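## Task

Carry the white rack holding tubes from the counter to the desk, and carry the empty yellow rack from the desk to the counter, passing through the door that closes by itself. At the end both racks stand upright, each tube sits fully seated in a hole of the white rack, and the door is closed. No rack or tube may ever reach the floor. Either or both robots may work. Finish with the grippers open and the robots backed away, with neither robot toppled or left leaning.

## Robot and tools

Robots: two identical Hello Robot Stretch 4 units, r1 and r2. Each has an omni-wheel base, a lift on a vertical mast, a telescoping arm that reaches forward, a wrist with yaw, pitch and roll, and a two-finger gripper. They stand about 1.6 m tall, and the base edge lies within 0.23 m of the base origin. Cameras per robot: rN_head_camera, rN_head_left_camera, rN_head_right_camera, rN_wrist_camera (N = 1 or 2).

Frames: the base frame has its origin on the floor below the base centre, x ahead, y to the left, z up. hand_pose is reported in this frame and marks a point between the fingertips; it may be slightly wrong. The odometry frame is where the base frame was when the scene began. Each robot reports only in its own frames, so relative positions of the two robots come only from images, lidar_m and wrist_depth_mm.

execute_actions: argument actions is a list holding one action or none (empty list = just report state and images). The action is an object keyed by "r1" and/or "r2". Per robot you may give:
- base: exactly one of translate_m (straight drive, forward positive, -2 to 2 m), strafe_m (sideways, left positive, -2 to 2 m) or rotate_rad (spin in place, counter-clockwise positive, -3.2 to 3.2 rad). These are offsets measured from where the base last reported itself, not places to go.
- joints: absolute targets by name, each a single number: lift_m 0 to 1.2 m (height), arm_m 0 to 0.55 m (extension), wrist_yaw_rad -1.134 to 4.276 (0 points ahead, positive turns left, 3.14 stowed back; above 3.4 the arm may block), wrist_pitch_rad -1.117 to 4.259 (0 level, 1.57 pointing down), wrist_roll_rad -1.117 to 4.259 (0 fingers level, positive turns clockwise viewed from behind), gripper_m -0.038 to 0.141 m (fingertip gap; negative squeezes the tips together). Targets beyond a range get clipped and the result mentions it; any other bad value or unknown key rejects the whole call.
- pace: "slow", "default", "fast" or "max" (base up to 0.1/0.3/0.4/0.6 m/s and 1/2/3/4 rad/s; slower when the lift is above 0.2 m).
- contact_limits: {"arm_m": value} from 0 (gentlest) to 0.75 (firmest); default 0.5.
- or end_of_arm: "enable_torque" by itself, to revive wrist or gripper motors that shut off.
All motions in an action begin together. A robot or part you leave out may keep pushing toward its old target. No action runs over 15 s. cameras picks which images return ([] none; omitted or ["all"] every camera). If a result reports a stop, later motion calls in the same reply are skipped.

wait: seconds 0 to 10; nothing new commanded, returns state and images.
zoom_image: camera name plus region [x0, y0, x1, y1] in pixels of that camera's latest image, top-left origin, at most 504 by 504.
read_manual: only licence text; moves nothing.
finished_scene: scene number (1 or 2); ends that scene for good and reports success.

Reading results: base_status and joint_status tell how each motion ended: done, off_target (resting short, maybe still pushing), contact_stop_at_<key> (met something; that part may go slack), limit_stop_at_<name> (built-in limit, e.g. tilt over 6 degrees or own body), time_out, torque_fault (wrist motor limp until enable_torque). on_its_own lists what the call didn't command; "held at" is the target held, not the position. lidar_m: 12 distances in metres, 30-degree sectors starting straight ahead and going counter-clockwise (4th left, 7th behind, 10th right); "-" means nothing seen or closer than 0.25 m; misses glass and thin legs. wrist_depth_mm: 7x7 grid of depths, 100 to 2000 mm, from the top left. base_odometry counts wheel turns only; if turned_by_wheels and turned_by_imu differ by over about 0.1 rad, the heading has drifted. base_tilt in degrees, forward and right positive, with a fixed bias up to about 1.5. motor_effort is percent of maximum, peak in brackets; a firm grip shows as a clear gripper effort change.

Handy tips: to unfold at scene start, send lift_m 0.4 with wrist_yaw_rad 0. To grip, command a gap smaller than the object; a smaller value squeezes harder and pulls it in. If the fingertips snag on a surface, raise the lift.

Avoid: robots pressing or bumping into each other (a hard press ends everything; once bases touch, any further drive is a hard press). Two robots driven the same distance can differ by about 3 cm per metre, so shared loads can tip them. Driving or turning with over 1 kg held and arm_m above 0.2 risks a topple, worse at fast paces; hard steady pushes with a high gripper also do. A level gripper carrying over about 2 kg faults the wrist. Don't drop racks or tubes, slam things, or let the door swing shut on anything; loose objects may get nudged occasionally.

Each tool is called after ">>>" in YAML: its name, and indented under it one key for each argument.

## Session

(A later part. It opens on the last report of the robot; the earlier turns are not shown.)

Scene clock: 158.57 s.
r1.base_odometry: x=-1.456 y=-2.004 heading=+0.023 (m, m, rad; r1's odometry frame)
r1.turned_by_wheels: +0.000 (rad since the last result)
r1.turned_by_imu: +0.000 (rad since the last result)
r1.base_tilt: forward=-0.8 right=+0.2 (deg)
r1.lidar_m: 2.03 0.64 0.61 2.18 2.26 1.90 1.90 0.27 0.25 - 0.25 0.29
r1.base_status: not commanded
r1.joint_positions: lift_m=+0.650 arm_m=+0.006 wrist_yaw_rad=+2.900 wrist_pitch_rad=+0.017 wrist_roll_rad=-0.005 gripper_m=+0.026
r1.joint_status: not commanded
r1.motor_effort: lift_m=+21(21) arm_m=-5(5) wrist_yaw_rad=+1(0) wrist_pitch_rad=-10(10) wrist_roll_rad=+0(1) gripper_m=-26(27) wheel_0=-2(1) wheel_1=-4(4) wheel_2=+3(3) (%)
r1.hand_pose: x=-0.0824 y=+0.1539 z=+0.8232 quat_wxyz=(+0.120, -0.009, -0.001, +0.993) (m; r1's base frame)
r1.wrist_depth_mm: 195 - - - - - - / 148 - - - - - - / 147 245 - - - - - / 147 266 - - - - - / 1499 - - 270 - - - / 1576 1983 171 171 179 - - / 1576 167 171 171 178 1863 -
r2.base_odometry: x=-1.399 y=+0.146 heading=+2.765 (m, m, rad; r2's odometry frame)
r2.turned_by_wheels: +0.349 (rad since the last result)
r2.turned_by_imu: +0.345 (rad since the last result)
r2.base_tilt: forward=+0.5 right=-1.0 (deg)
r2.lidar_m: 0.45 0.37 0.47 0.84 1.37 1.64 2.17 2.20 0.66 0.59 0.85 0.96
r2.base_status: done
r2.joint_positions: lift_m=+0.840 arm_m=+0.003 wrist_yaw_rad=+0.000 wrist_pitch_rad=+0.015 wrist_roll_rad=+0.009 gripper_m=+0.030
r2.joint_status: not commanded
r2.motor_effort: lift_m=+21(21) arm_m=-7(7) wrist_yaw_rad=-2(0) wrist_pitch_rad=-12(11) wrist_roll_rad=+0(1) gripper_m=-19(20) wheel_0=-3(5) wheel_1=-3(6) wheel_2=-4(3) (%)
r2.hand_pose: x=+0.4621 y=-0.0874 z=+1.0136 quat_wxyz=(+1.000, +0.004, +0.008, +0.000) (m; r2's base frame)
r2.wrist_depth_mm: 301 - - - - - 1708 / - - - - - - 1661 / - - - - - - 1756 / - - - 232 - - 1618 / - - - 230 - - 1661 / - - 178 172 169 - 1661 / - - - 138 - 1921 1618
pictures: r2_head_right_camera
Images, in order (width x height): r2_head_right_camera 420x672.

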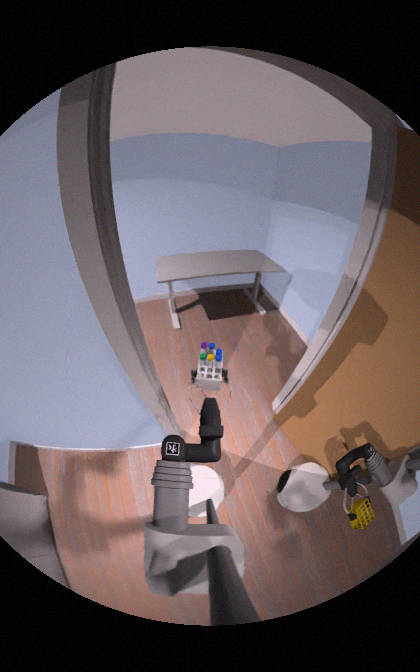

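Too near the latch jamb; shift right a little.

>>> execute_actions:
  actions:
    - {"r2":{"base":{"strafe_m":-0.15},"pace":"slow"}}
  cameras: []

>>> execute_actions:
  actions:
    - {"r2":{"base":{"translate_m":0.35},"pace":"slow"}}
  cameras: ["r2_head_left_camera"]

Scene clock: 163.67 s.
r1.base_odometry: x=-1.456 y=-2.004 heading=+0.023 (m, m, rad; r1's odometry frame)
r1.turned_by_wheels: +0.000 (rad since the last result)
r1.turned_by_imu: -0.001 (rad since the last result)
r1.base_tilt: forward=-0.7 right=+0.2 (deg)
r1.lidar_m: 0.79 0.49 0.47 2.16 2.26 1.89 1.89 0.29 0.25 - 0.25 0.27
r1.base_status: not commanded
r1.joint_positions: lift_m=+0.650 arm_m=+0.006 wrist_yaw_rad=+2.900 wrist_pitch_rad=+0.017 wrist_roll_rad=-0.005 gripper_m=+0.026
r1.joint_status: not commanded
r1.motor_effort: lift_m=+21(20) arm_m=-5(5) wrist_yaw_rad=+0(0) wrist_pitch_rad=-10(12) wrist_roll_rad=+0(0) gripper_m=-26(26) wheel_0=-2(1) wheel_1=-3(3) wheel_2=+4(4) (%)
r1.hand_pose: x=-0.0824 y=+0.1539 z=+0.8232 quat_wxyz=(+0.120, -0.009, -0.001, +0.993) (m; r1's base frame)
r1.wrist_depth_mm: 195 - - - - - - / 148 - - - - - - / 147 244 - - - - - / 147 267 - - - - - / 1537 - - 270 - - - / 1618 - 171 171 179 - - / 1576 167 170 171 178 1863 -
r2.base_odometry: x=-1.344 y=+0.285 heading=+2.764 (m, m, rad; r2's odometry frame)
r2.turned_by_wheels: +0.000 (rad since the last result)
r2.turned_by_imu: -0.001 (rad since the last result)
r2.base_tilt: forward=+0.7 right=-0.9 (deg)
r2.lidar_m: 0.45 0.45 0.51 0.88 1.52 1.79 2.15 2.13 0.47 0.43 0.72 0.76
r2.base_status: done
r2.joint_positions: lift_m=+0.840 arm_m=+0.003 wrist_yaw_rad=+0.000 wrist_pitch_rad=+0.015 wrist_roll_rad=+0.009 gripper_m=+0.030
r2.joint_status: not commanded
r2.motor_effort: lift_m=+21(21) arm_m=-7(7) wrist_yaw_rad=-1(1) wrist_pitch_rad=-11(10) wrist_roll_rad=+1(1) gripper_m=-19(20) wheel_0=+1(7) wheel_1=-3(9) wheel_2=-1(4) (%)
r2.hand_pose: x=+0.4621 y=-0.0874 z=+1.0136 quat_wxyz=(+1.000, +0.004, +0.008, +0.000) (m; r2's base frame)
r2.wrist_depth_mm: - - - - - - 1537 / - - - - - - 1499 / - - - - - - 1499 / - - - 234 - - 1537 / - - - 229 - 1863 1537 / - - 177 173 169 1808 1499 / - - 1756 138 - 1661 1537
pictures: none
No camera images: the call's "cameras" was empty. Leave "cameras" out to get every camera's image.

Scene clock: 168.43 s.
r1.base_odometry: x=-1.456 y=-2.004 heading=+0.023 (m, m, rad; r1's odometry frame)
r1.turned_by_wheels: +0.000 (rad since the last result)
r1.turned_by_imu: -0.001 (rad since the last result)
r1.base_tilt: forward=-0.7 right=+0.1 (deg)
r1.lidar_m: 0.72 0.56 1.38 2.17 2.25 1.91 1.90 0.30 0.25 - 0.25 0.30
r1.base_status: not commanded
r1.joint_positions: lift_m=+0.650 arm_m=+0.006 wrist_yaw_rad=+2.900 wrist_pitch_rad=+0.017 wrist_roll_rad=-0.005 gripper_m=+0.026
r1.joint_status: not commanded
r1.motor_effort: lift_m=+21(21) arm_m=-5(5) wrist_yaw_rad=+0(0) wrist_pitch_rad=-12(10) wrist_roll_rad=+0(0) gripper_m=-26(28) wheel_0=-2(1) wheel_1=-4(4) wheel_2=+4(4) (%)
r1.hand_pose: x=-0.0824 y=+0.1539 z=+0.8232 quat_wxyz=(+0.120, -0.009, -0.001, +0.993) (m; r1's base frame)
r1.wrist_depth_mm: 195 - - - - - - / 148 - - - - - - / 147 244 - - - - - / 147 267 - - - - - / 1499 - - 270 - - - / 1618 1983 171 171 179 - - / 1576 167 170 171 178 1983 -
r2.base_odometry: x=-1.669 y=+0.414 heading=+2.765 (m, m, rad; r2's odometry frame)
r2.turned_by_wheels: +0.000 (rad since the last result)
r2.turned_by_imu: -0.002 (rad since the last result)
r2.base_tilt: forward=+0.5 right=-1.0 (deg)
r2.lidar_m: 0.45 1.40 0.26 0.25 1.67 1.90 2.47 0.63 0.55 0.57 0.56 1.67
r2.base_status: done
r2.joint_positions: lift_m=+0.840 arm_m=+0.003 wrist_yaw_rad=+0.000 wrist_pitch_rad=+0.015 wrist_roll_rad=+0.009 gripper_m=+0.030
r2.joint_status: not commanded
r2.motor_effort: lift_m=+21(21) arm_m=-7(6) wrist_yaw_rad=+0(0) wrist_pitch_rad=-12(12) wrist_roll_rad=+1(0) gripper_m=-19(19) wheel_0=+2(6) wheel_1=+3(4) wheel_2=-3(7) (%)
r2.hand_pose: x=+0.4621 y=-0.0874 z=+1.0136 quat_wxyz=(+1.000, +0.004, +0.008, +0.000) (m; r2's base frame)
r2.wrist_depth_mm: 1756 1863 - - - 1863 1430 / 1756 1921 - - - 1863 1397 / 1756 1863 - - - 1863 1430 / 1756 1863 - 232 - 1863 1397 / 1756 1808 1921 231 - 1756 1366 / 1808 1464 178 172 170 1576 1430 / 1756 1808 1464 138 1708 1618 1464
pictures: r2_head_left_camera
Images, in order (width x height): r2_head_left_camera 420x672.

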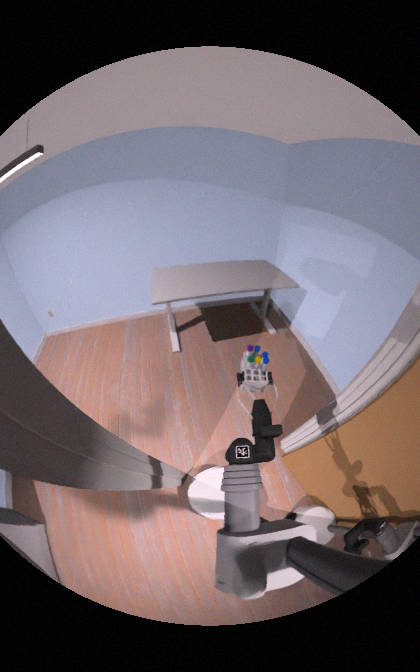

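>>> execute_actions:
  actions:
    - {"r2":{"base":{"strafe_m":-0.12},"pace":"slow"}}
  cameras: []

>>> execute_actions:
  actions:
    - {"r2":{"base":{"rotate_rad":0.3},"pace":"slow"}}
  cameras: []

>>> execute_actions:
  actions:
    - {"r2":{"base":{"translate_m":0.8}}}
  cameras: ["r2_head_camera","r1_head_left_camera"]

Scene clock: 175.50 s.
r1.base_odometry: x=-1.456 y=-2.004 heading=+0.023 (m, m, rad; r1's odometry frame)
r1.turned_by_wheels: +0.000 (rad since the last result)
r1.turned_by_imu: -0.001 (rad since the last result)
r1.base_tilt: forward=-0.7 right=+0.1 (deg)
r1.lidar_m: 0.51 0.47 1.39 2.16 2.25 1.91 1.92 0.28 0.25 - 0.25 0.28
r1.base_status: not commanded
r1.joint_positions: lift_m=+0.650 arm_m=+0.006 wrist_yaw_rad=+2.900 wrist_pitch_rad=+0.017 wrist_roll_rad=-0.005 gripper_m=+0.026
r1.joint_status: not commanded
r1.motor_effort: lift_m=+20(21) arm_m=-5(5) wrist_yaw_rad=+0(0) wrist_pitch_rad=-10(9) wrist_roll_rad=+0(0) gripper_m=-27(29) wheel_0=-2(2) wheel_1=-4(4) wheel_2=+4(3) (%)
r1.hand_pose: x=-0.0824 y=+0.1539 z=+0.8232 quat_wxyz=(+0.120, -0.009, -0.001, +0.993) (m; r1's base frame)
r1.wrist_depth_mm: 195 - - - - - - / 148 - - - - - - / 148 245 - - - - - / 147 267 - - - - - / 1537 - - 270 - - - / 1618 - 171 171 179 - - / 1576 167 171 171 177 1921 -
r2.base_odometry: x=-1.625 y=+0.525 heading=+2.765 (m, m, rad; r2's odometry frame)
r2.turned_by_wheels: +0.000 (rad since the last result)
r2.turned_by_imu: -0.001 (rad since the last result)
r2.base_tilt: forward=+0.6 right=-0.8 (deg)
r2.lidar_m: 0.43 1.45 0.36 0.34 1.78 2.02 2.46 0.52 0.45 0.47 0.45 1.54
r2.base_status: done
r2.joint_positions: lift_m=+0.840 arm_m=+0.003 wrist_yaw_rad=+0.000 wrist_pitch_rad=+0.015 wrist_roll_rad=+0.009 gripper_m=+0.030
r2.joint_status: not commanded
r2.motor_effort: lift_m=+21(21) arm_m=-6(7) wrist_yaw_rad=+0(1) wrist_pitch_rad=-11(11) wrist_roll_rad=+1(1) gripper_m=-19(19) wheel_0=+2(7) wheel_1=+0(4) wheel_2=-1(1) (%)
r2.hand_pose: x=+0.4621 y=-0.0874 z=+1.0136 quat_wxyz=(+1.000, +0.004, +0.008, +0.000) (m; r2's base frame)
r2.wrist_depth_mm: 1808 1921 - - - 1661 1336 / 1863 1921 - - - 1661 1281 / 1808 1921 - - - 1708 1308 / 1808 1921 - 231 - 1708 1308 / 1808 1863 - 230 - 1708 1281 / 1808 1281 177 173 169 1537 1255 / 1808 1808 1921 138 1708 1464 1281
pictures: none
No camera images: the call's "cameras" was empty. Leave "cameras" out to get every camera's image.

Scene clock: 176.87 s.
r1.base_odometry: x=-1.456 y=-2.004 heading=+0.023 (m, m, rad; r1's odometry frame)
r1.turned_by_wheels: +0.000 (rad since the last result)
r1.turned_by_imu: +0.000 (rad since the last result)
r1.base_tilt: forward=-0.7 right=+0.2 (deg)
r1.lidar_m: 0.50 0.47 1.35 2.17 2.23 1.90 1.90 0.29 0.25 - 0.25 0.25
r1.base_status: not commanded
r1.joint_positions: lift_m=+0.650 arm_m=+0.006 wrist_yaw_rad=+2.900 wrist_pitch_rad=+0.017 wrist_roll_rad=-0.005 gripper_m=+0.026
r1.joint_status: not commanded
r1.motor_effort: lift_m=+21(21) arm_m=-5(5) wrist_yaw_rad=+0(0) wrist_pitch_rad=-10(11) wrist_roll_rad=+0(0) gripper_m=-26(26) wheel_0=-2(2) wheel_1=-4(4) wheel_2=+3(3) (%)
r1.hand_pose: x=-0.0824 y=+0.1539 z=+0.8232 quat_wxyz=(+0.120, -0.009, -0.001, +0.993) (m; r1's base frame)
r1.wrist_depth_mm: 195 - - - - - - / 148 - - - - - - / 147 244 - - - - - / 147 266 - - - - - / 1537 - - 270 - - - / 1618 1983 171 171 179 - - / 1576 168 170 171 178 1921 -
r2.base_odometry: x=-1.625 y=+0.526 heading=+3.064 (m, m, rad; r2's odometry frame)
r2.turned_by_wheels: +0.300 (rad since the last result)
r2.turned_by_imu: +0.296 (rad since the last result)
r2.base_tilt: forward=+0.6 right=-0.8 (deg)
r2.lidar_m: 0.45 2.38 0.36 0.65 1.82 2.54 2.43 0.44 0.52 0.45 0.49 1.51
r2.base_status: done
r2.joint_positions: lift_m=+0.840 arm_m=+0.003 wrist_yaw_rad=+0.000 wrist_pitch_rad=+0.015 wrist_roll_rad=+0.009 gripper_m=+0.030
r2.joint_status: not commanded
r2.motor_effort: lift_m=+21(21) arm_m=-7(6) wrist_yaw_rad=-1(2) wrist_pitch_rad=-11(11) wrist_roll_rad=+1(0) gripper_m=-20(19) wheel_0=-2(4) wheel_1=-1(7) wheel_2=-3(6) (%)
r2.hand_pose: x=+0.4621 y=-0.0874 z=+1.0136 quat_wxyz=(+1.000, +0.004, +0.008, +0.000) (m; r2's base frame)
r2.wrist_depth_mm: - - - - - 1983 1921 / - - - - - 1921 1921 / - - - - - 1921 1921 / - - - 234 - 1921 1863 / - - - 229 1921 1863 1863 / - - 178 172 169 1281 1430 / - - - 138 1921 1863 1661
pictures: none
No camera images: the call's "cameras" was empty. Leave "cameras" out to get every camera's image.

Scene clock: 181.00 s.
r1.base_odometry: x=-1.456 y=-2.004 heading=+0.023 (m, m, rad; r1's odometry frame)
r1.turned_by_wheels: +0.000 (rad since the last result)
r1.turned_by_imu: -0.001 (rad since the last result)
r1.base_tilt: forward=-0.7 right=+0.3 (deg)
r1.lidar_m: 1.20 1.05 1.38 2.18 2.25 1.90 1.89 0.30 0.25 - 0.25 0.26
r1.base_status: not commanded
r1.joint_positions: lift_m=+0.650 arm_m=+0.006 wrist_yaw_rad=+2.900 wrist_pitch_rad=+0.017 wrist_roll_rad=-0.005 gripper_m=+0.026
r1.joint_status: not commanded
r1.motor_effort: lift_m=+21(21) arm_m=-5(5) wrist_yaw_rad=+0(0) wrist_pitch_rad=-11(10) wrist_roll_rad=+0(0) gripper_m=-27(26) wheel_0=-1(2) wheel_1=-4(3) wheel_2=+3(3) (%)
r1.hand_pose: x=-0.0824 y=+0.1539 z=+0.8232 quat_wxyz=(+0.120, -0.009, -0.001, +0.993) (m; r1's base frame)
r1.wrist_depth_mm: 195 - - - - - - / 148 - - - - - - / 148 245 - - - - - / 147 266 - - - - - / 1537 - - 270 - - - / 1618 - 171 172 179 - - / 1576 167 170 171 178 1921 -
r2.base_odometry: x=-2.423 y=+0.587 heading=+3.064 (m, m, rad; r2's odometry frame)
r2.turned_by_wheels: +0.000 (rad since the last result)
r2.turned_by_imu: -0.002 (rad since the last result)
r2.base_tilt: forward=+0.6 right=-0.8 (deg)
r2.lidar_m: 0.46 0.69 2.18 1.81 0.70 0.59 1.19 0.74 0.77 1.36 0.95 0.70
r2.base_status: done
r2.joint_positions: lift_m=+0.840 arm_m=+0.003 wrist_yaw_rad=+0.000 wrist_pitch_rad=+0.015 wrist_roll_rad=+0.009 gripper_m=+0.030
r2.joint_status: not commanded
r2.motor_effort: lift_m=+21(21) arm_m=-7(7) wrist_yaw_rad=+0(0) wrist_pitch_rad=-11(11) wrist_roll_rad=+0(1) gripper_m=-18(19) wheel_0=-1(5) wheel_1=+0(5) wheel_2=+2(11) (%)
r2.hand_pose: x=+0.4621 y=-0.0874 z=+1.0136 quat_wxyz=(+1.000, +0.004, +0.008, +0.000) (m; r2's base frame)
r2.wrist_depth_mm: 1336 1308 1308 1255 1229 1182 1182 / 1366 1308 1281 1281 1255 1182 1205 / 1336 1308 1281 1255 1229 1182 1160 / 1336 1308 1281 233 1205 1182 1182 / 1336 1281 1281 229 1205 1182 1182 / 1336 1281 177 173 169 1160 1138 / 1308 768 699 138 699 699 768
pictures: r1_head_left_camera, r2_head_camera
Images, in order (width x height): r1_head_left_camera 420x672, r2_head_camera 420x560.

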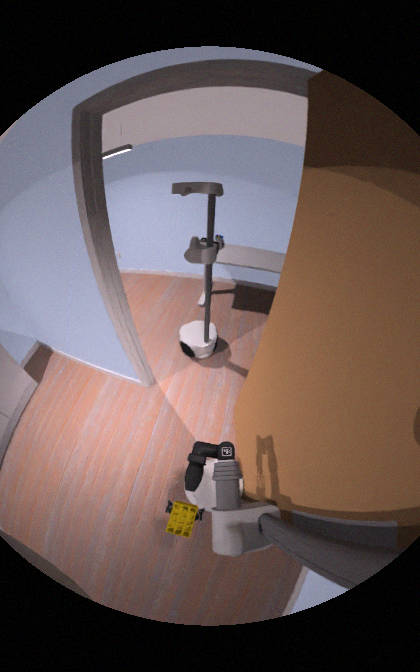

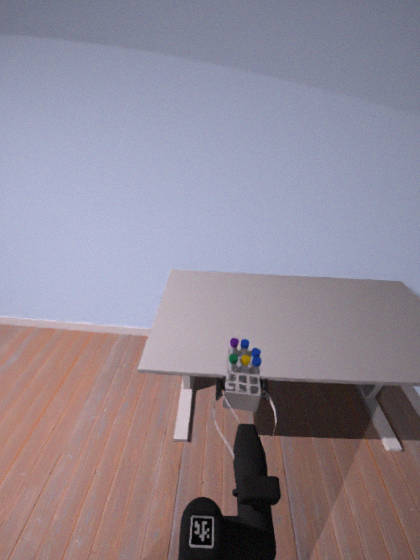

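>>> execute_actions:
  actions:
    - {"r1":{"base":{"strafe_m":0.75},"joints":{"lift_m":0.87},"pace":"slow"},"r2":{"joints":{"arm_m":0.45,"lift_m":0.68},"pace":"slow"}}
  cameras: ["r2_head_camera","r2_wrist_camera","r1_head_right_camera"]

Scene clock: 193.20 s.
r1.base_odometry: x=-1.473 y=-1.255 heading=+0.023 (m, m, rad; r1's odometry frame)
r1.turned_by_wheels: +0.000 (rad since the last result)
r1.turned_by_imu: -0.002 (rad since the last result)
r1.base_tilt: forward=-0.7 right=+0.2 (deg)
r1.lidar_m: 0.80 1.01 1.42 1.44 0.27 1.73 1.71 1.93 1.63 1.62 1.06 0.80
r1.base_status: done
r1.joint_positions: lift_m=+0.870 arm_m=+0.006 wrist_yaw_rad=+2.900 wrist_pitch_rad=+0.017 wrist_roll_rad=-0.005 gripper_m=+0.026
r1.joint_status: all done
r1.motor_effort: lift_m=+24(23) arm_m=-5(5) wrist_yaw_rad=+0(0) wrist_pitch_rad=-10(10) wrist_roll_rad=+0(0) gripper_m=-27(28) wheel_0=-3(5) wheel_1=+2(2) wheel_2=+1(2) (%)
r1.hand_pose: x=-0.0824 y=+0.1539 z=+1.0430 quat_wxyz=(+0.120, -0.009, -0.001, +0.993) (m; r1's base frame)
r1.wrist_depth_mm: 195 1921 1921 1921 1983 - 1983 / 148 1921 1921 1983 1921 1921 1863 / 147 245 1863 1863 1983 1921 1921 / 147 267 1921 1921 1921 1921 1921 / 1863 1863 1863 271 1921 1863 1921 / 1808 1863 170 171 179 1921 1863 / 1808 167 171 171 177 1863 1863
r2.base_odometry: x=-2.423 y=+0.587 heading=+3.064 (m, m, rad; r2's odometry frame)
r2.turned_by_wheels: +0.000 (rad since the last result)
r2.turned_by_imu: -0.002 (rad since the last result)
r2.base_tilt: forward=+0.5 right=-0.9 (deg)
r2.lidar_m: 0.64 0.69 2.17 1.81 0.70 0.59 0.57 0.61 0.74 1.36 0.93 0.68
r2.base_status: not commanded
r2.joint_positions: lift_m=+0.680 arm_m=+0.449 wrist_yaw_rad=+0.000 wrist_pitch_rad=+0.015 wrist_roll_rad=+0.009 gripper_m=+0.030
r2.joint_status: all done
r2.motor_effort: lift_m=+13(21) arm_m=+7(7) wrist_yaw_rad=+1(0) wrist_pitch_rad=-11(11) wrist_roll_rad=+0(0) gripper_m=-20(19) wheel_0=-1(1) wheel_1=+1(1) wheel_2=+1(2) (%)
r2.hand_pose: x=+0.9081 y=-0.0874 z=+0.8542 quat_wxyz=(+1.000, +0.004, +0.008, +0.000) (m; r2's base frame)
r2.wrist_depth_mm: 878 854 842 820 798 778 768 / 878 854 820 831 798 788 768 / 866 842 831 820 798 778 768 / 866 842 831 233 788 778 768 / 866 842 820 231 778 778 759 / 866 609 178 172 169 615 597 / 402 370 375 138 377 373 415
pictures: r1_head_right_camera, r2_head_camera, r2_wrist_camera
Images, in order (width x height): r1_head_right_camera 420x672, r2_head_camera 420x560, r2_wrist_camera 616x392.

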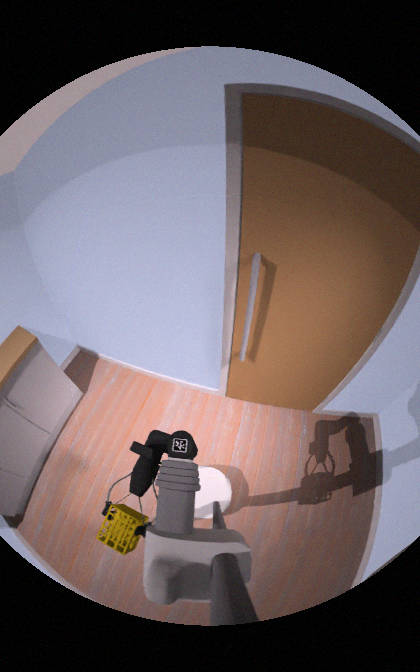

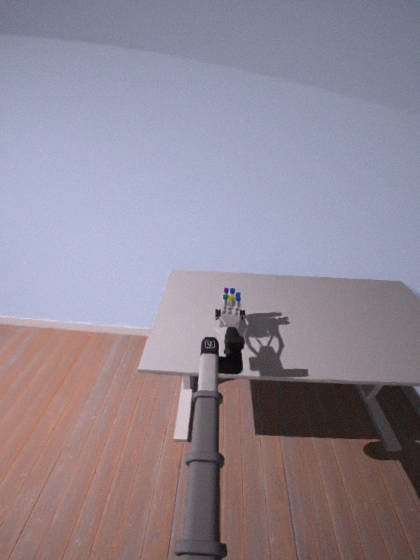

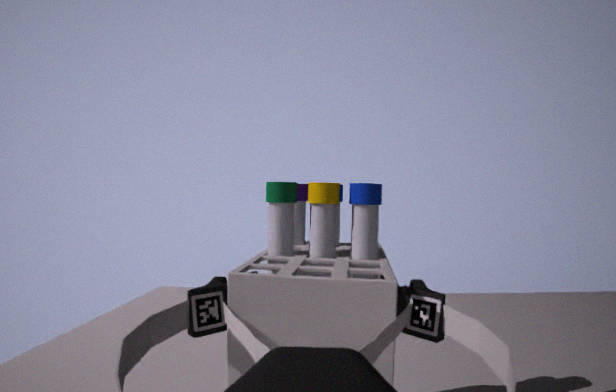

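>>> execute_actions:
  actions:
    - {"r1":{"base":{"rotate_rad":1.25},"joints":{"wrist_yaw_rad":0},"pace":"slow"},"r2":{"joints":{"lift_m":0.604},"pace":"slow"}}
  cameras: ["r2_wrist_camera","r1_head_camera"]

Scene clock: 198.60 s.
r1.base_odometry: x=-1.473 y=-1.255 heading=+1.272 (m, m, rad; r1's odometry frame)
r1.turned_by_wheels: +1.250 (rad since the last result)
r1.turned_by_imu: +1.266 (rad since the last result)
r1.base_tilt: forward=-0.7 right=+0.2 (deg)
r1.lidar_m: 0.49 1.49 1.83 1.72 1.74 1.71 1.64 1.38 0.94 0.79 0.90 1.17
r1.base_status: done
r1.joint_positions: lift_m=+0.870 arm_m=+0.006 wrist_yaw_rad=+0.001 wrist_pitch_rad=+0.017 wrist_roll_rad=-0.005 gripper_m=+0.026
r1.joint_status: all done
r1.motor_effort: lift_m=+24(24) arm_m=-5(5) wrist_yaw_rad=-1(5) wrist_pitch_rad=-11(9) wrist_roll_rad=+0(0) gripper_m=-24(27) wheel_0=-2(6) wheel_1=-2(6) wheel_2=-1(4) (%)
r1.hand_pose: x=+0.4653 y=-0.0873 z=+1.0430 quat_wxyz=(+1.000, -0.002, +0.008, +0.000) (m; r1's base frame)
r1.wrist_depth_mm: 1808 1921 1921 1983 1983 1366 1008 / 1808 1921 1921 1983 1921 1366 1008 / 1808 1863 1863 1983 1983 1397 1008 / 1808 1863 1863 1921 1921 1397 1025 / 1756 1808 1921 270 1983 1430 1025 / 1182 1182 170 171 180 1336 1008 / 1182 167 170 171 177 1182 1008
r2.base_odometry: x=-2.423 y=+0.587 heading=+3.064 (m, m, rad; r2's odometry frame)
r2.turned_by_wheels: +0.000 (rad since the last result)
r2.turned_by_imu: -0.001 (rad since the last result)
r2.base_tilt: forward=+0.7 right=-0.9 (deg)
r2.lidar_m: 0.64 0.69 2.21 1.79 0.70 0.58 0.55 0.58 0.75 1.36 0.93 0.69
r2.base_status: not commanded
r2.joint_positions: lift_m=+0.604 arm_m=+0.449 wrist_yaw_rad=+0.000 wrist_pitch_rad=+0.015 wrist_roll_rad=+0.009 gripper_m=+0.030
r2.joint_status: all done
r2.motor_effort: lift_m=+13(13) arm_m=+7(7) wrist_yaw_rad=-1(1) wrist_pitch_rad=-10(11) wrist_roll_rad=+0(1) gripper_m=-20(21) wheel_0=+0(0) wheel_1=+0(0) wheel_2=+1(2) (%)
r2.hand_pose: x=+0.9081 y=-0.0874 z=+0.7783 quat_wxyz=(+1.000, +0.004, +0.007, +0.000) (m; r2's base frame)
r2.wrist_depth_mm: 866 854 842 820 798 778 768 / 878 842 842 809 798 778 768 / 866 854 831 820 798 778 768 / 878 842 831 235 788 768 759 / 866 854 831 231 654 768 759 / 347 359 178 173 169 370 362 / 242 221 225 138 226 224 251
pictures: r1_head_camera, r2_wrist_camera
Images, in order (width x height): r1_head_camera 420x560, r2_wrist_camera 616x392.

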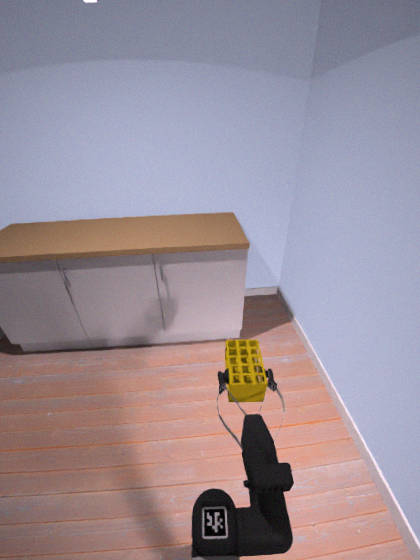

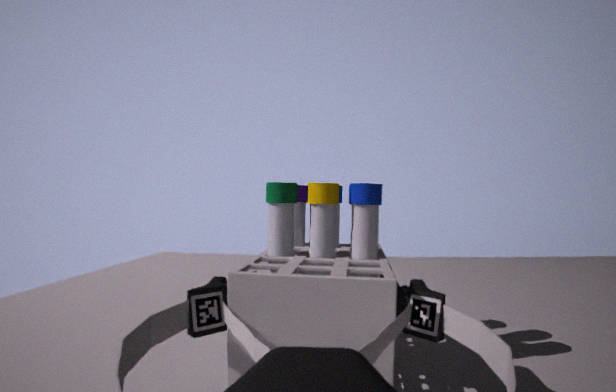

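>>> execute_actions:
  actions:
    - {"r1":{"base":{"strafe_m":0.5}},"r2":{"joints":{"lift_m":0.6,"gripper_m":0.14},"pace":"slow"}}
  cameras: []

>>> execute_actions:
  actions:
    - {"r1":{"base":{"translate_m":0.9},"joints":{"arm_m":0.4}},"r2":{"joints":{"arm_m":0.01},"pace":"slow"}}
  cameras: ["r2_wrist_camera","r1_head_camera"]

Scene clock: 206.20 s.
r1.base_odometry: x=-1.951 y=-1.108 heading=+1.272 (m, m, rad; r1's odometry frame)
r1.turned_by_wheels: +0.000 (rad since the last result)
r1.turned_by_imu: -0.002 (rad since the last result)
r1.base_tilt: forward=-0.7 right=+0.2 (deg)
r1.lidar_m: 0.52 1.44 1.32 1.21 1.27 1.63 1.69 1.69 1.46 1.31 1.40 1.49
r1.base_status: done
r1.joint_positions: lift_m=+0.870 arm_m=+0.006 wrist_yaw_rad=+0.000 wrist_pitch_rad=+0.017 wrist_roll_rad=-0.005 gripper_m=+0.026
r1.joint_status: not commanded
r1.motor_effort: lift_m=+24(24) arm_m=-5(5) wrist_yaw_rad=+0(1) wrist_pitch_rad=-10(10) wrist_roll_rad=+0(0) gripper_m=-27(28) wheel_0=-1(9) wheel_1=-2(12) wheel_2=+0(2) (%)
r1.hand_pose: x=+0.4653 y=-0.0873 z=+1.0430 quat_wxyz=(+1.000, -0.002, +0.008, +0.000) (m; r1's base frame)
r1.wrist_depth_mm: 1756 1863 1863 1921 1983 1983 1661 / 1808 1808 1863 1921 1983 1983 1618 / 1756 1808 1808 1921 1921 - 1661 / 1756 1808 1863 1863 1921 1983 1661 / 1756 1808 1808 268 1618 1983 1661 / 1138 1160 171 171 179 1255 1661 / 1160 167 171 172 177 1255 1708
r2.base_odometry: x=-2.423 y=+0.587 heading=+3.064 (m, m, rad; r2's odometry frame)
r2.turned_by_wheels: +0.000 (rad since the last result)
r2.turned_by_imu: -0.002 (rad since the last result)
r2.base_tilt: forward=+0.6 right=-1.0 (deg)
r2.lidar_m: 0.66 0.69 2.17 1.80 0.70 0.59 0.57 0.60 0.76 1.35 0.96 0.69
r2.base_status: not commanded
r2.joint_positions: lift_m=+0.600 arm_m=+0.449 wrist_yaw_rad=+0.000 wrist_pitch_rad=+0.013 wrist_roll_rad=+0.009 gripper_m=+0.140
r2.joint_status: all done
r2.motor_effort: lift_m=+12(12) arm_m=+7(7) wrist_yaw_rad=+0(0) wrist_pitch_rad=-6(11) wrist_roll_rad=+1(1) gripper_m=+0(19) wheel_0=+0(1) wheel_1=+1(1) wheel_2=+2(2) (%)
r2.hand_pose: x=+0.9081 y=-0.0874 z=+0.7749 quat_wxyz=(+1.000, +0.004, +0.007, +0.000) (m; r2's base frame)
r2.wrist_depth_mm: 878 854 842 820 798 778 778 / 878 854 831 809 798 778 768 / 878 854 820 820 798 778 759 / 878 854 831 296 788 778 759 / 866 842 831 239 640 768 759 / 338 315 193 186 182 207 355 / 236 227 233 119 220 234 244
pictures: none
No camera images: the call's "cameras" was empty. Leave "cameras" out to get every camera's image.

Scene clock: 211.87 s.
r1.base_odometry: x=-1.687 y=-0.247 heading=+1.273 (m, m, rad; r1's odometry frame)
r1.turned_by_wheels: +0.000 (rad since the last result)
r1.turned_by_imu: -0.002 (rad since the last result)
r1.base_tilt: forward=-0.7 right=+0.1 (deg)
r1.lidar_m: 0.49 0.53 0.69 1.29 1.34 1.70 2.61 2.07 1.41 1.31 0.78 0.53
r1.base_status: done
r1.joint_positions: lift_m=+0.870 arm_m=+0.399 wrist_yaw_rad=+0.000 wrist_pitch_rad=+0.017 wrist_roll_rad=-0.005 gripper_m=+0.026
r1.joint_status: all done
r1.motor_effort: lift_m=+23(24) arm_m=+6(9) wrist_yaw_rad=+0(1) wrist_pitch_rad=-10(11) wrist_roll_rad=+0(0) gripper_m=-25(27) wheel_0=+2(6) wheel_1=+1(5) wheel_2=+2(6) (%)
r1.hand_pose: x=+0.8583 y=-0.0874 z=+1.0431 quat_wxyz=(+1.000, -0.002, +0.008, +0.000) (m; r1's base frame)
r1.wrist_depth_mm: 521 535 539 554 569 585 597 / 517 530 535 554 564 580 591 / 517 530 535 549 559 574 585 / 512 525 535 544 559 569 585 / 512 521 530 271 554 569 580 / 508 517 171 172 179 564 574 / 484 167 170 171 178 402 439
r2.base_odometry: x=-2.423 y=+0.587 heading=+3.064 (m, m, rad; r2's odometry frame)
r2.turned_by_wheels: +0.000 (rad since the last result)
r2.turned_by_imu: -0.001 (rad since the last result)
r2.base_tilt: forward=+0.5 right=-0.9 (deg)
r2.lidar_m: 0.64 0.69 2.19 1.80 0.70 0.58 0.56 0.61 0.75 1.36 0.94 0.67
r2.base_status: not commanded
r2.joint_positions: lift_m=+0.600 arm_m=+0.011 wrist_yaw_rad=+0.000 wrist_pitch_rad=+0.013 wrist_roll_rad=+0.009 gripper_m=+0.140
r2.joint_status: all done
r2.motor_effort: lift_m=+12(13) arm_m=-7(7) wrist_yaw_rad=-2(0) wrist_pitch_rad=-6(7) wrist_roll_rad=+1(1) gripper_m=+0(0) wheel_0=-1(0) wheel_1=+0(1) wheel_2=+2(2) (%)
r2.hand_pose: x=+0.4706 y=-0.0874 z=+0.7748 quat_wxyz=(+1.000, +0.004, +0.007, +0.000) (m; r2's base frame)
r2.wrist_depth_mm: 1336 1308 1255 1255 1229 1205 1182 / 1336 1308 1281 1281 1229 1205 1160 / 1336 1336 1255 1229 1205 1205 1160 / 1308 1308 1281 1229 1229 1205 1160 / 1308 1281 788 621 809 809 798 / 1336 449 433 430 418 207 466 / 1308 1281 1281 119 1182 1182 1160
pictures: r1_head_camera, r2_wrist_camera
Images, in order (width x height): r1_head_camera 420x560, r2_wrist_camera 616x392.

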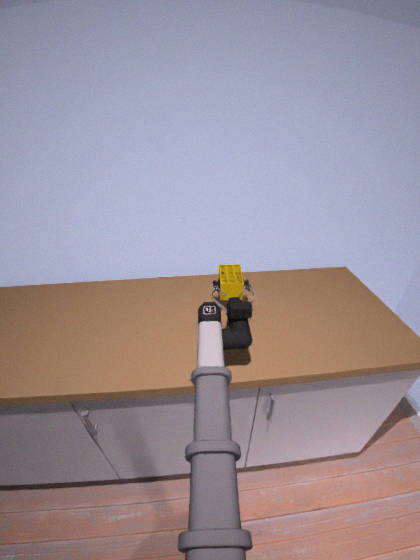

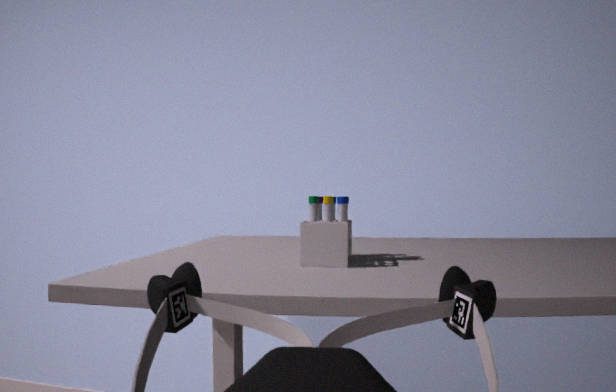

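>>> execute_actions:
  actions:
    - {"r1":{"joints":{"lift_m":0.786},"pace":"slow"}}
  cameras: ["r1_wrist_camera"]

Scene clock: 214.60 s.
r1.base_odometry: x=-1.687 y=-0.247 heading=+1.273 (m, m, rad; r1's odometry frame)
r1.turned_by_wheels: +0.000 (rad since the last result)
r1.turned_by_imu: -0.001 (rad since the last result)
r1.base_tilt: forward=-0.7 right=+0.2 (deg)
r1.lidar_m: 0.50 0.51 0.70 1.29 1.34 1.73 2.59 2.04 1.39 1.30 0.79 0.54
r1.base_status: not commanded
r1.joint_positions: lift_m=+0.786 arm_m=+0.399 wrist_yaw_rad=+0.000 wrist_pitch_rad=+0.017 wrist_roll_rad=-0.005 gripper_m=+0.026
r1.joint_status: all done
r1.motor_effort: lift_m=+13(20) arm_m=+6(6) wrist_yaw_rad=+0(0) wrist_pitch_rad=-11(10) wrist_roll_rad=+0(0) gripper_m=-27(26) wheel_0=+1(2) wheel_1=+1(1) wheel_2=+2(2) (%)
r1.hand_pose: x=+0.8583 y=-0.0874 z=+0.9598 quat_wxyz=(+1.000, -0.002, +0.008, +0.000) (m; r1's base frame)
r1.wrist_depth_mm: 517 535 544 554 564 585 603 / 512 530 544 554 569 580 591 / 517 530 539 549 564 574 591 / 512 525 535 544 564 569 585 / 508 521 535 271 559 569 580 / 424 424 171 172 179 389 373 / 271 167 170 171 178 228 250
r2.base_odometry: x=-2.423 y=+0.587 heading=+3.064 (m, m, rad; r2's odometry frame)
r2.turned_by_wheels: +0.000 (rad since the last result)
r2.turned_by_imu: -0.001 (rad since the last result)
r2.base_tilt: forward=+0.5 right=-0.8 (deg)
r2.lidar_m: 0.64 0.69 2.16 1.81 0.71 0.59 0.54 0.60 0.74 1.33 0.91 0.69
r2.base_status: not commanded
r2.joint_positions: lift_m=+0.600 arm_m=+0.011 wrist_yaw_rad=+0.000 wrist_pitch_rad=+0.013 wrist_roll_rad=+0.009 gripper_m=+0.140
r2.joint_status: not commanded
r2.motor_effort: lift_m=+13(12) arm_m=-7(7) wrist_yaw_rad=+0(0) wrist_pitch_rad=-6(6) wrist_roll_rad=+2(2) gripper_m=-1(0) wheel_0=-1(0) wheel_1=+0(0) wheel_2=+1(1) (%)
r2.hand_pose: x=+0.4706 y=-0.0874 z=+0.7748 quat_wxyz=(+1.000, +0.004, +0.007, +0.000) (m; r2's base frame)
r2.wrist_depth_mm: 1336 1308 1281 1255 1229 1205 1160 / 1308 1308 1281 1255 1205 1205 1182 / 1308 1308 1281 1255 1205 1205 1160 / 1308 1308 1255 1229 1205 1182 1182 / 1336 1281 798 621 798 809 788 / 1336 449 430 430 421 208 466 / 1308 1308 1255 119 1182 1182 1160
pictures: r1_wrist_camera
Images, in order (width x height): r1_wrist_camera 616x392.

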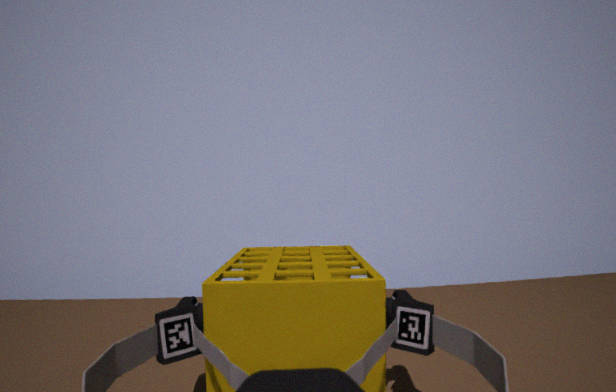

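>>> execute_actions:
  actions:
    - {"r1":{"joints":{"lift_m":0.784,"gripper_m":0.14}}}
  cameras: []

>>> execute_actions:
  actions:
    - {"r1":{"joints":{"arm_m":0.01}}}
  cameras: ["r1_wrist_camera","r2_head_camera","r1_head_right_camera"]

>>> zoom_image:
  camera: "r2_head_camera"
  region: [170,260,290,380]

Scene clock: 219.63 s.
r1.base_odometry: x=-1.687 y=-0.247 heading=+1.273 (m, m, rad; r1's odometry frame)
r1.turned_by_wheels: +0.000 (rad since the last result)
r1.turned_by_imu: -0.001 (rad since the last result)
r1.base_tilt: forward=-0.8 right=+0.2 (deg)
r1.lidar_m: 0.52 0.51 0.71 1.29 1.32 1.72 2.59 2.07 1.40 1.29 0.79 0.54
r1.base_status: not commanded
r1.joint_positions: lift_m=+0.784 arm_m=+0.399 wrist_yaw_rad=+0.000 wrist_pitch_rad=+0.016 wrist_roll_rad=-0.005 gripper_m=+0.140
r1.joint_status: all done
r1.motor_effort: lift_m=+13(11) arm_m=+6(6) wrist_yaw_rad=+0(0) wrist_pitch_rad=-8(9) wrist_roll_rad=+1(0) gripper_m=-1(34) wheel_0=+2(2) wheel_1=+1(1) wheel_2=+2(2) (%)
r1.hand_pose: x=+0.8583 y=-0.0874 z=+0.9581 quat_wxyz=(+1.000, -0.002, +0.008, +0.000) (m; r1's base frame)
r1.wrist_depth_mm: 525 530 544 554 569 585 597 / 521 530 544 549 569 580 591 / 517 530 539 549 564 574 585 / 512 525 535 549 559 574 585 / 512 521 530 287 559 569 585 / 415 218 189 189 198 338 368 / 265 250 187 154 252 245 247
r2.base_odometry: x=-2.423 y=+0.587 heading=+3.064 (m, m, rad; r2's odometry frame)
r2.turned_by_wheels: +0.000 (rad since the last result)
r2.turned_by_imu: -0.001 (rad since the last result)
r2.base_tilt: forward=+0.6 right=-0.7 (deg)
r2.lidar_m: 0.65 0.68 2.15 1.83 0.72 0.58 0.55 0.60 0.75 1.35 0.95 0.69
r2.base_status: not commanded
r2.joint_positions: lift_m=+0.600 arm_m=+0.011 wrist_yaw_rad=+0.000 wrist_pitch_rad=+0.013 wrist_roll_rad=+0.009 gripper_m=+0.140
r2.joint_status: not commanded
r2.motor_effort: lift_m=+12(12) arm_m=-7(7) wrist_yaw_rad=+0(1) wrist_pitch_rad=-5(6) wrist_roll_rad=+1(1) gripper_m=+0(1) wheel_0=-1(1) wheel_1=+0(0) wheel_2=+2(1) (%)
r2.hand_pose: x=+0.4706 y=-0.0874 z=+0.7748 quat_wxyz=(+1.000, +0.004, +0.007, +0.000) (m; r2's base frame)
r2.wrist_depth_mm: 1336 1308 1281 1229 1229 1205 1182 / 1336 1281 1255 1229 1229 1205 1182 / 1336 1308 1281 1255 1229 1182 1160 / 1336 1308 1281 1255 1205 1182 1160 / 1336 1281 788 615 820 809 788 / 1336 452 433 427 421 208 462 / 1308 1281 1255 119 1182 1182 1160
pictures: none
No camera images: the call's "cameras" was empty. Leave "cameras" out to get every camera's image.

Scene clock: 221.90 s.
r1.base_odometry: x=-1.687 y=-0.247 heading=+1.273 (m, m, rad; r1's odometry frame)
r1.turned_by_wheels: +0.000 (rad since the last result)
r1.turned_by_imu: -0.001 (rad since the last result)
r1.base_tilt: forward=-0.7 right=+0.3 (deg)
r1.lidar_m: 0.50 0.53 0.72 1.29 1.32 1.72 2.60 2.02 1.39 1.30 0.80 0.53
r1.base_status: not commanded
r1.joint_positions: lift_m=+0.784 arm_m=+0.011 wrist_yaw_rad=+0.000 wrist_pitch_rad=+0.016 wrist_roll_rad=-0.005 gripper_m=+0.140
r1.joint_status: all done
r1.motor_effort: lift_m=+13(13) arm_m=-6(7) wrist_yaw_rad=+1(0) wrist_pitch_rad=-9(8) wrist_roll_rad=+1(0) gripper_m=-4(1) wheel_0=+2(2) wheel_1=+1(1) wheel_2=+2(2) (%)
r1.hand_pose: x=+0.4704 y=-0.0874 z=+0.9581 quat_wxyz=(+1.000, -0.002, +0.008, +0.000) (m; r1's base frame)
r1.wrist_depth_mm: 891 917 931 976 991 1008 1025 / 891 917 931 946 976 1025 1025 / 891 904 931 946 960 991 1008 / 891 904 931 946 976 976 1025 / 878 904 917 621 960 866 798 / 424 218 427 421 370 343 377 / 273 267 272 154 285 291 294
r2.base_odometry: x=-2.423 y=+0.587 heading=+3.064 (m, m, rad; r2's odometry frame)
r2.turned_by_wheels: +0.000 (rad since the last result)
r2.turned_by_imu: +0.000 (rad since the last result)
r2.base_tilt: forward=+0.5 right=-0.9 (deg)
r2.lidar_m: 0.64 0.68 2.20 1.80 0.68 0.59 0.56 0.60 0.75 1.35 0.96 0.69
r2.base_status: not commanded
r2.joint_positions: lift_m=+0.600 arm_m=+0.011 wrist_yaw_rad=+0.000 wrist_pitch_rad=+0.013 wrist_roll_rad=+0.009 gripper_m=+0.140
r2.joint_status: not commanded
r2.motor_effort: lift_m=+13(13) arm_m=-7(7) wrist_yaw_rad=-1(1) wrist_pitch_rad=-6(6) wrist_roll_rad=+1(1) gripper_m=-1(0) wheel_0=+0(1) wheel_1=+1(0) wheel_2=+2(1) (%)
r2.hand_pose: x=+0.4706 y=-0.0874 z=+0.7748 quat_wxyz=(+1.000, +0.004, +0.007, +0.000) (m; r2's base frame)
r2.wrist_depth_mm: 1308 1308 1281 1255 1205 1229 1182 / 1336 1308 1281 1255 1229 1205 1182 / 1308 1308 1281 1229 1205 1160 1182 / 1308 1308 1255 1229 1205 1182 1160 / 1308 1281 788 621 798 798 788 / 1308 455 433 430 421 206 466 / 1336 1255 1281 119 1205 1182 1138
pictures: r1_head_right_camera, r1_wrist_camera, r2_head_camera
Images, in order (width x height): r1_head_right_camera 420x672, r1_wrist_camera 616x392, r2_head_camera 420x560.

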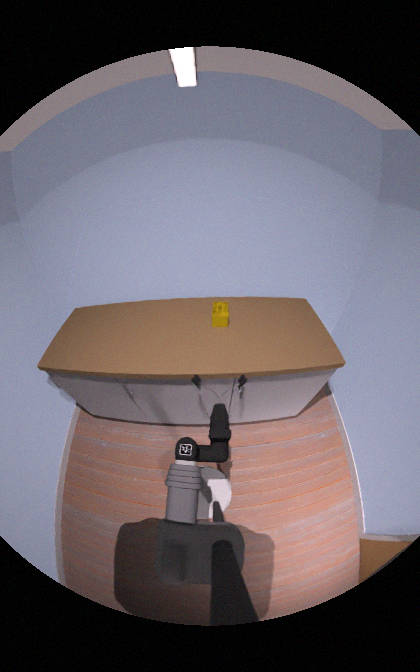

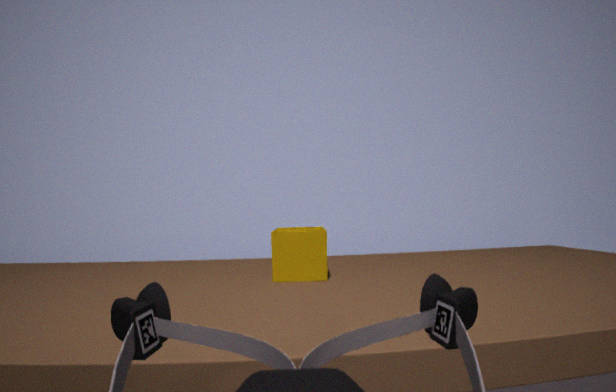

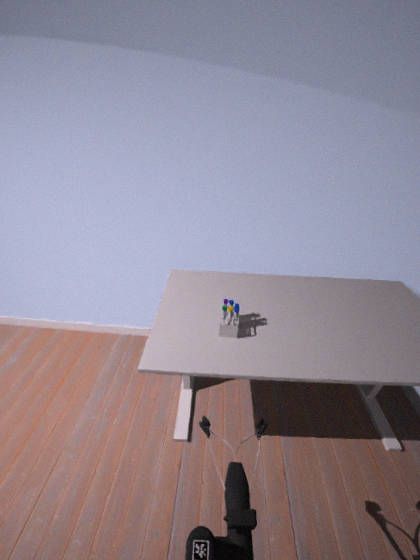

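Region (170, 260, 290, 380) of r2_head_camera's 420x560 image, scaled by 4.200, with more detail than that image has.

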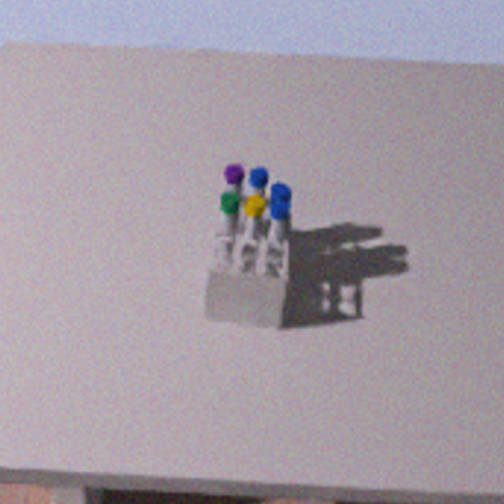

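>>> finished_scene:
  scene: 1

The scene is finished: the task was done.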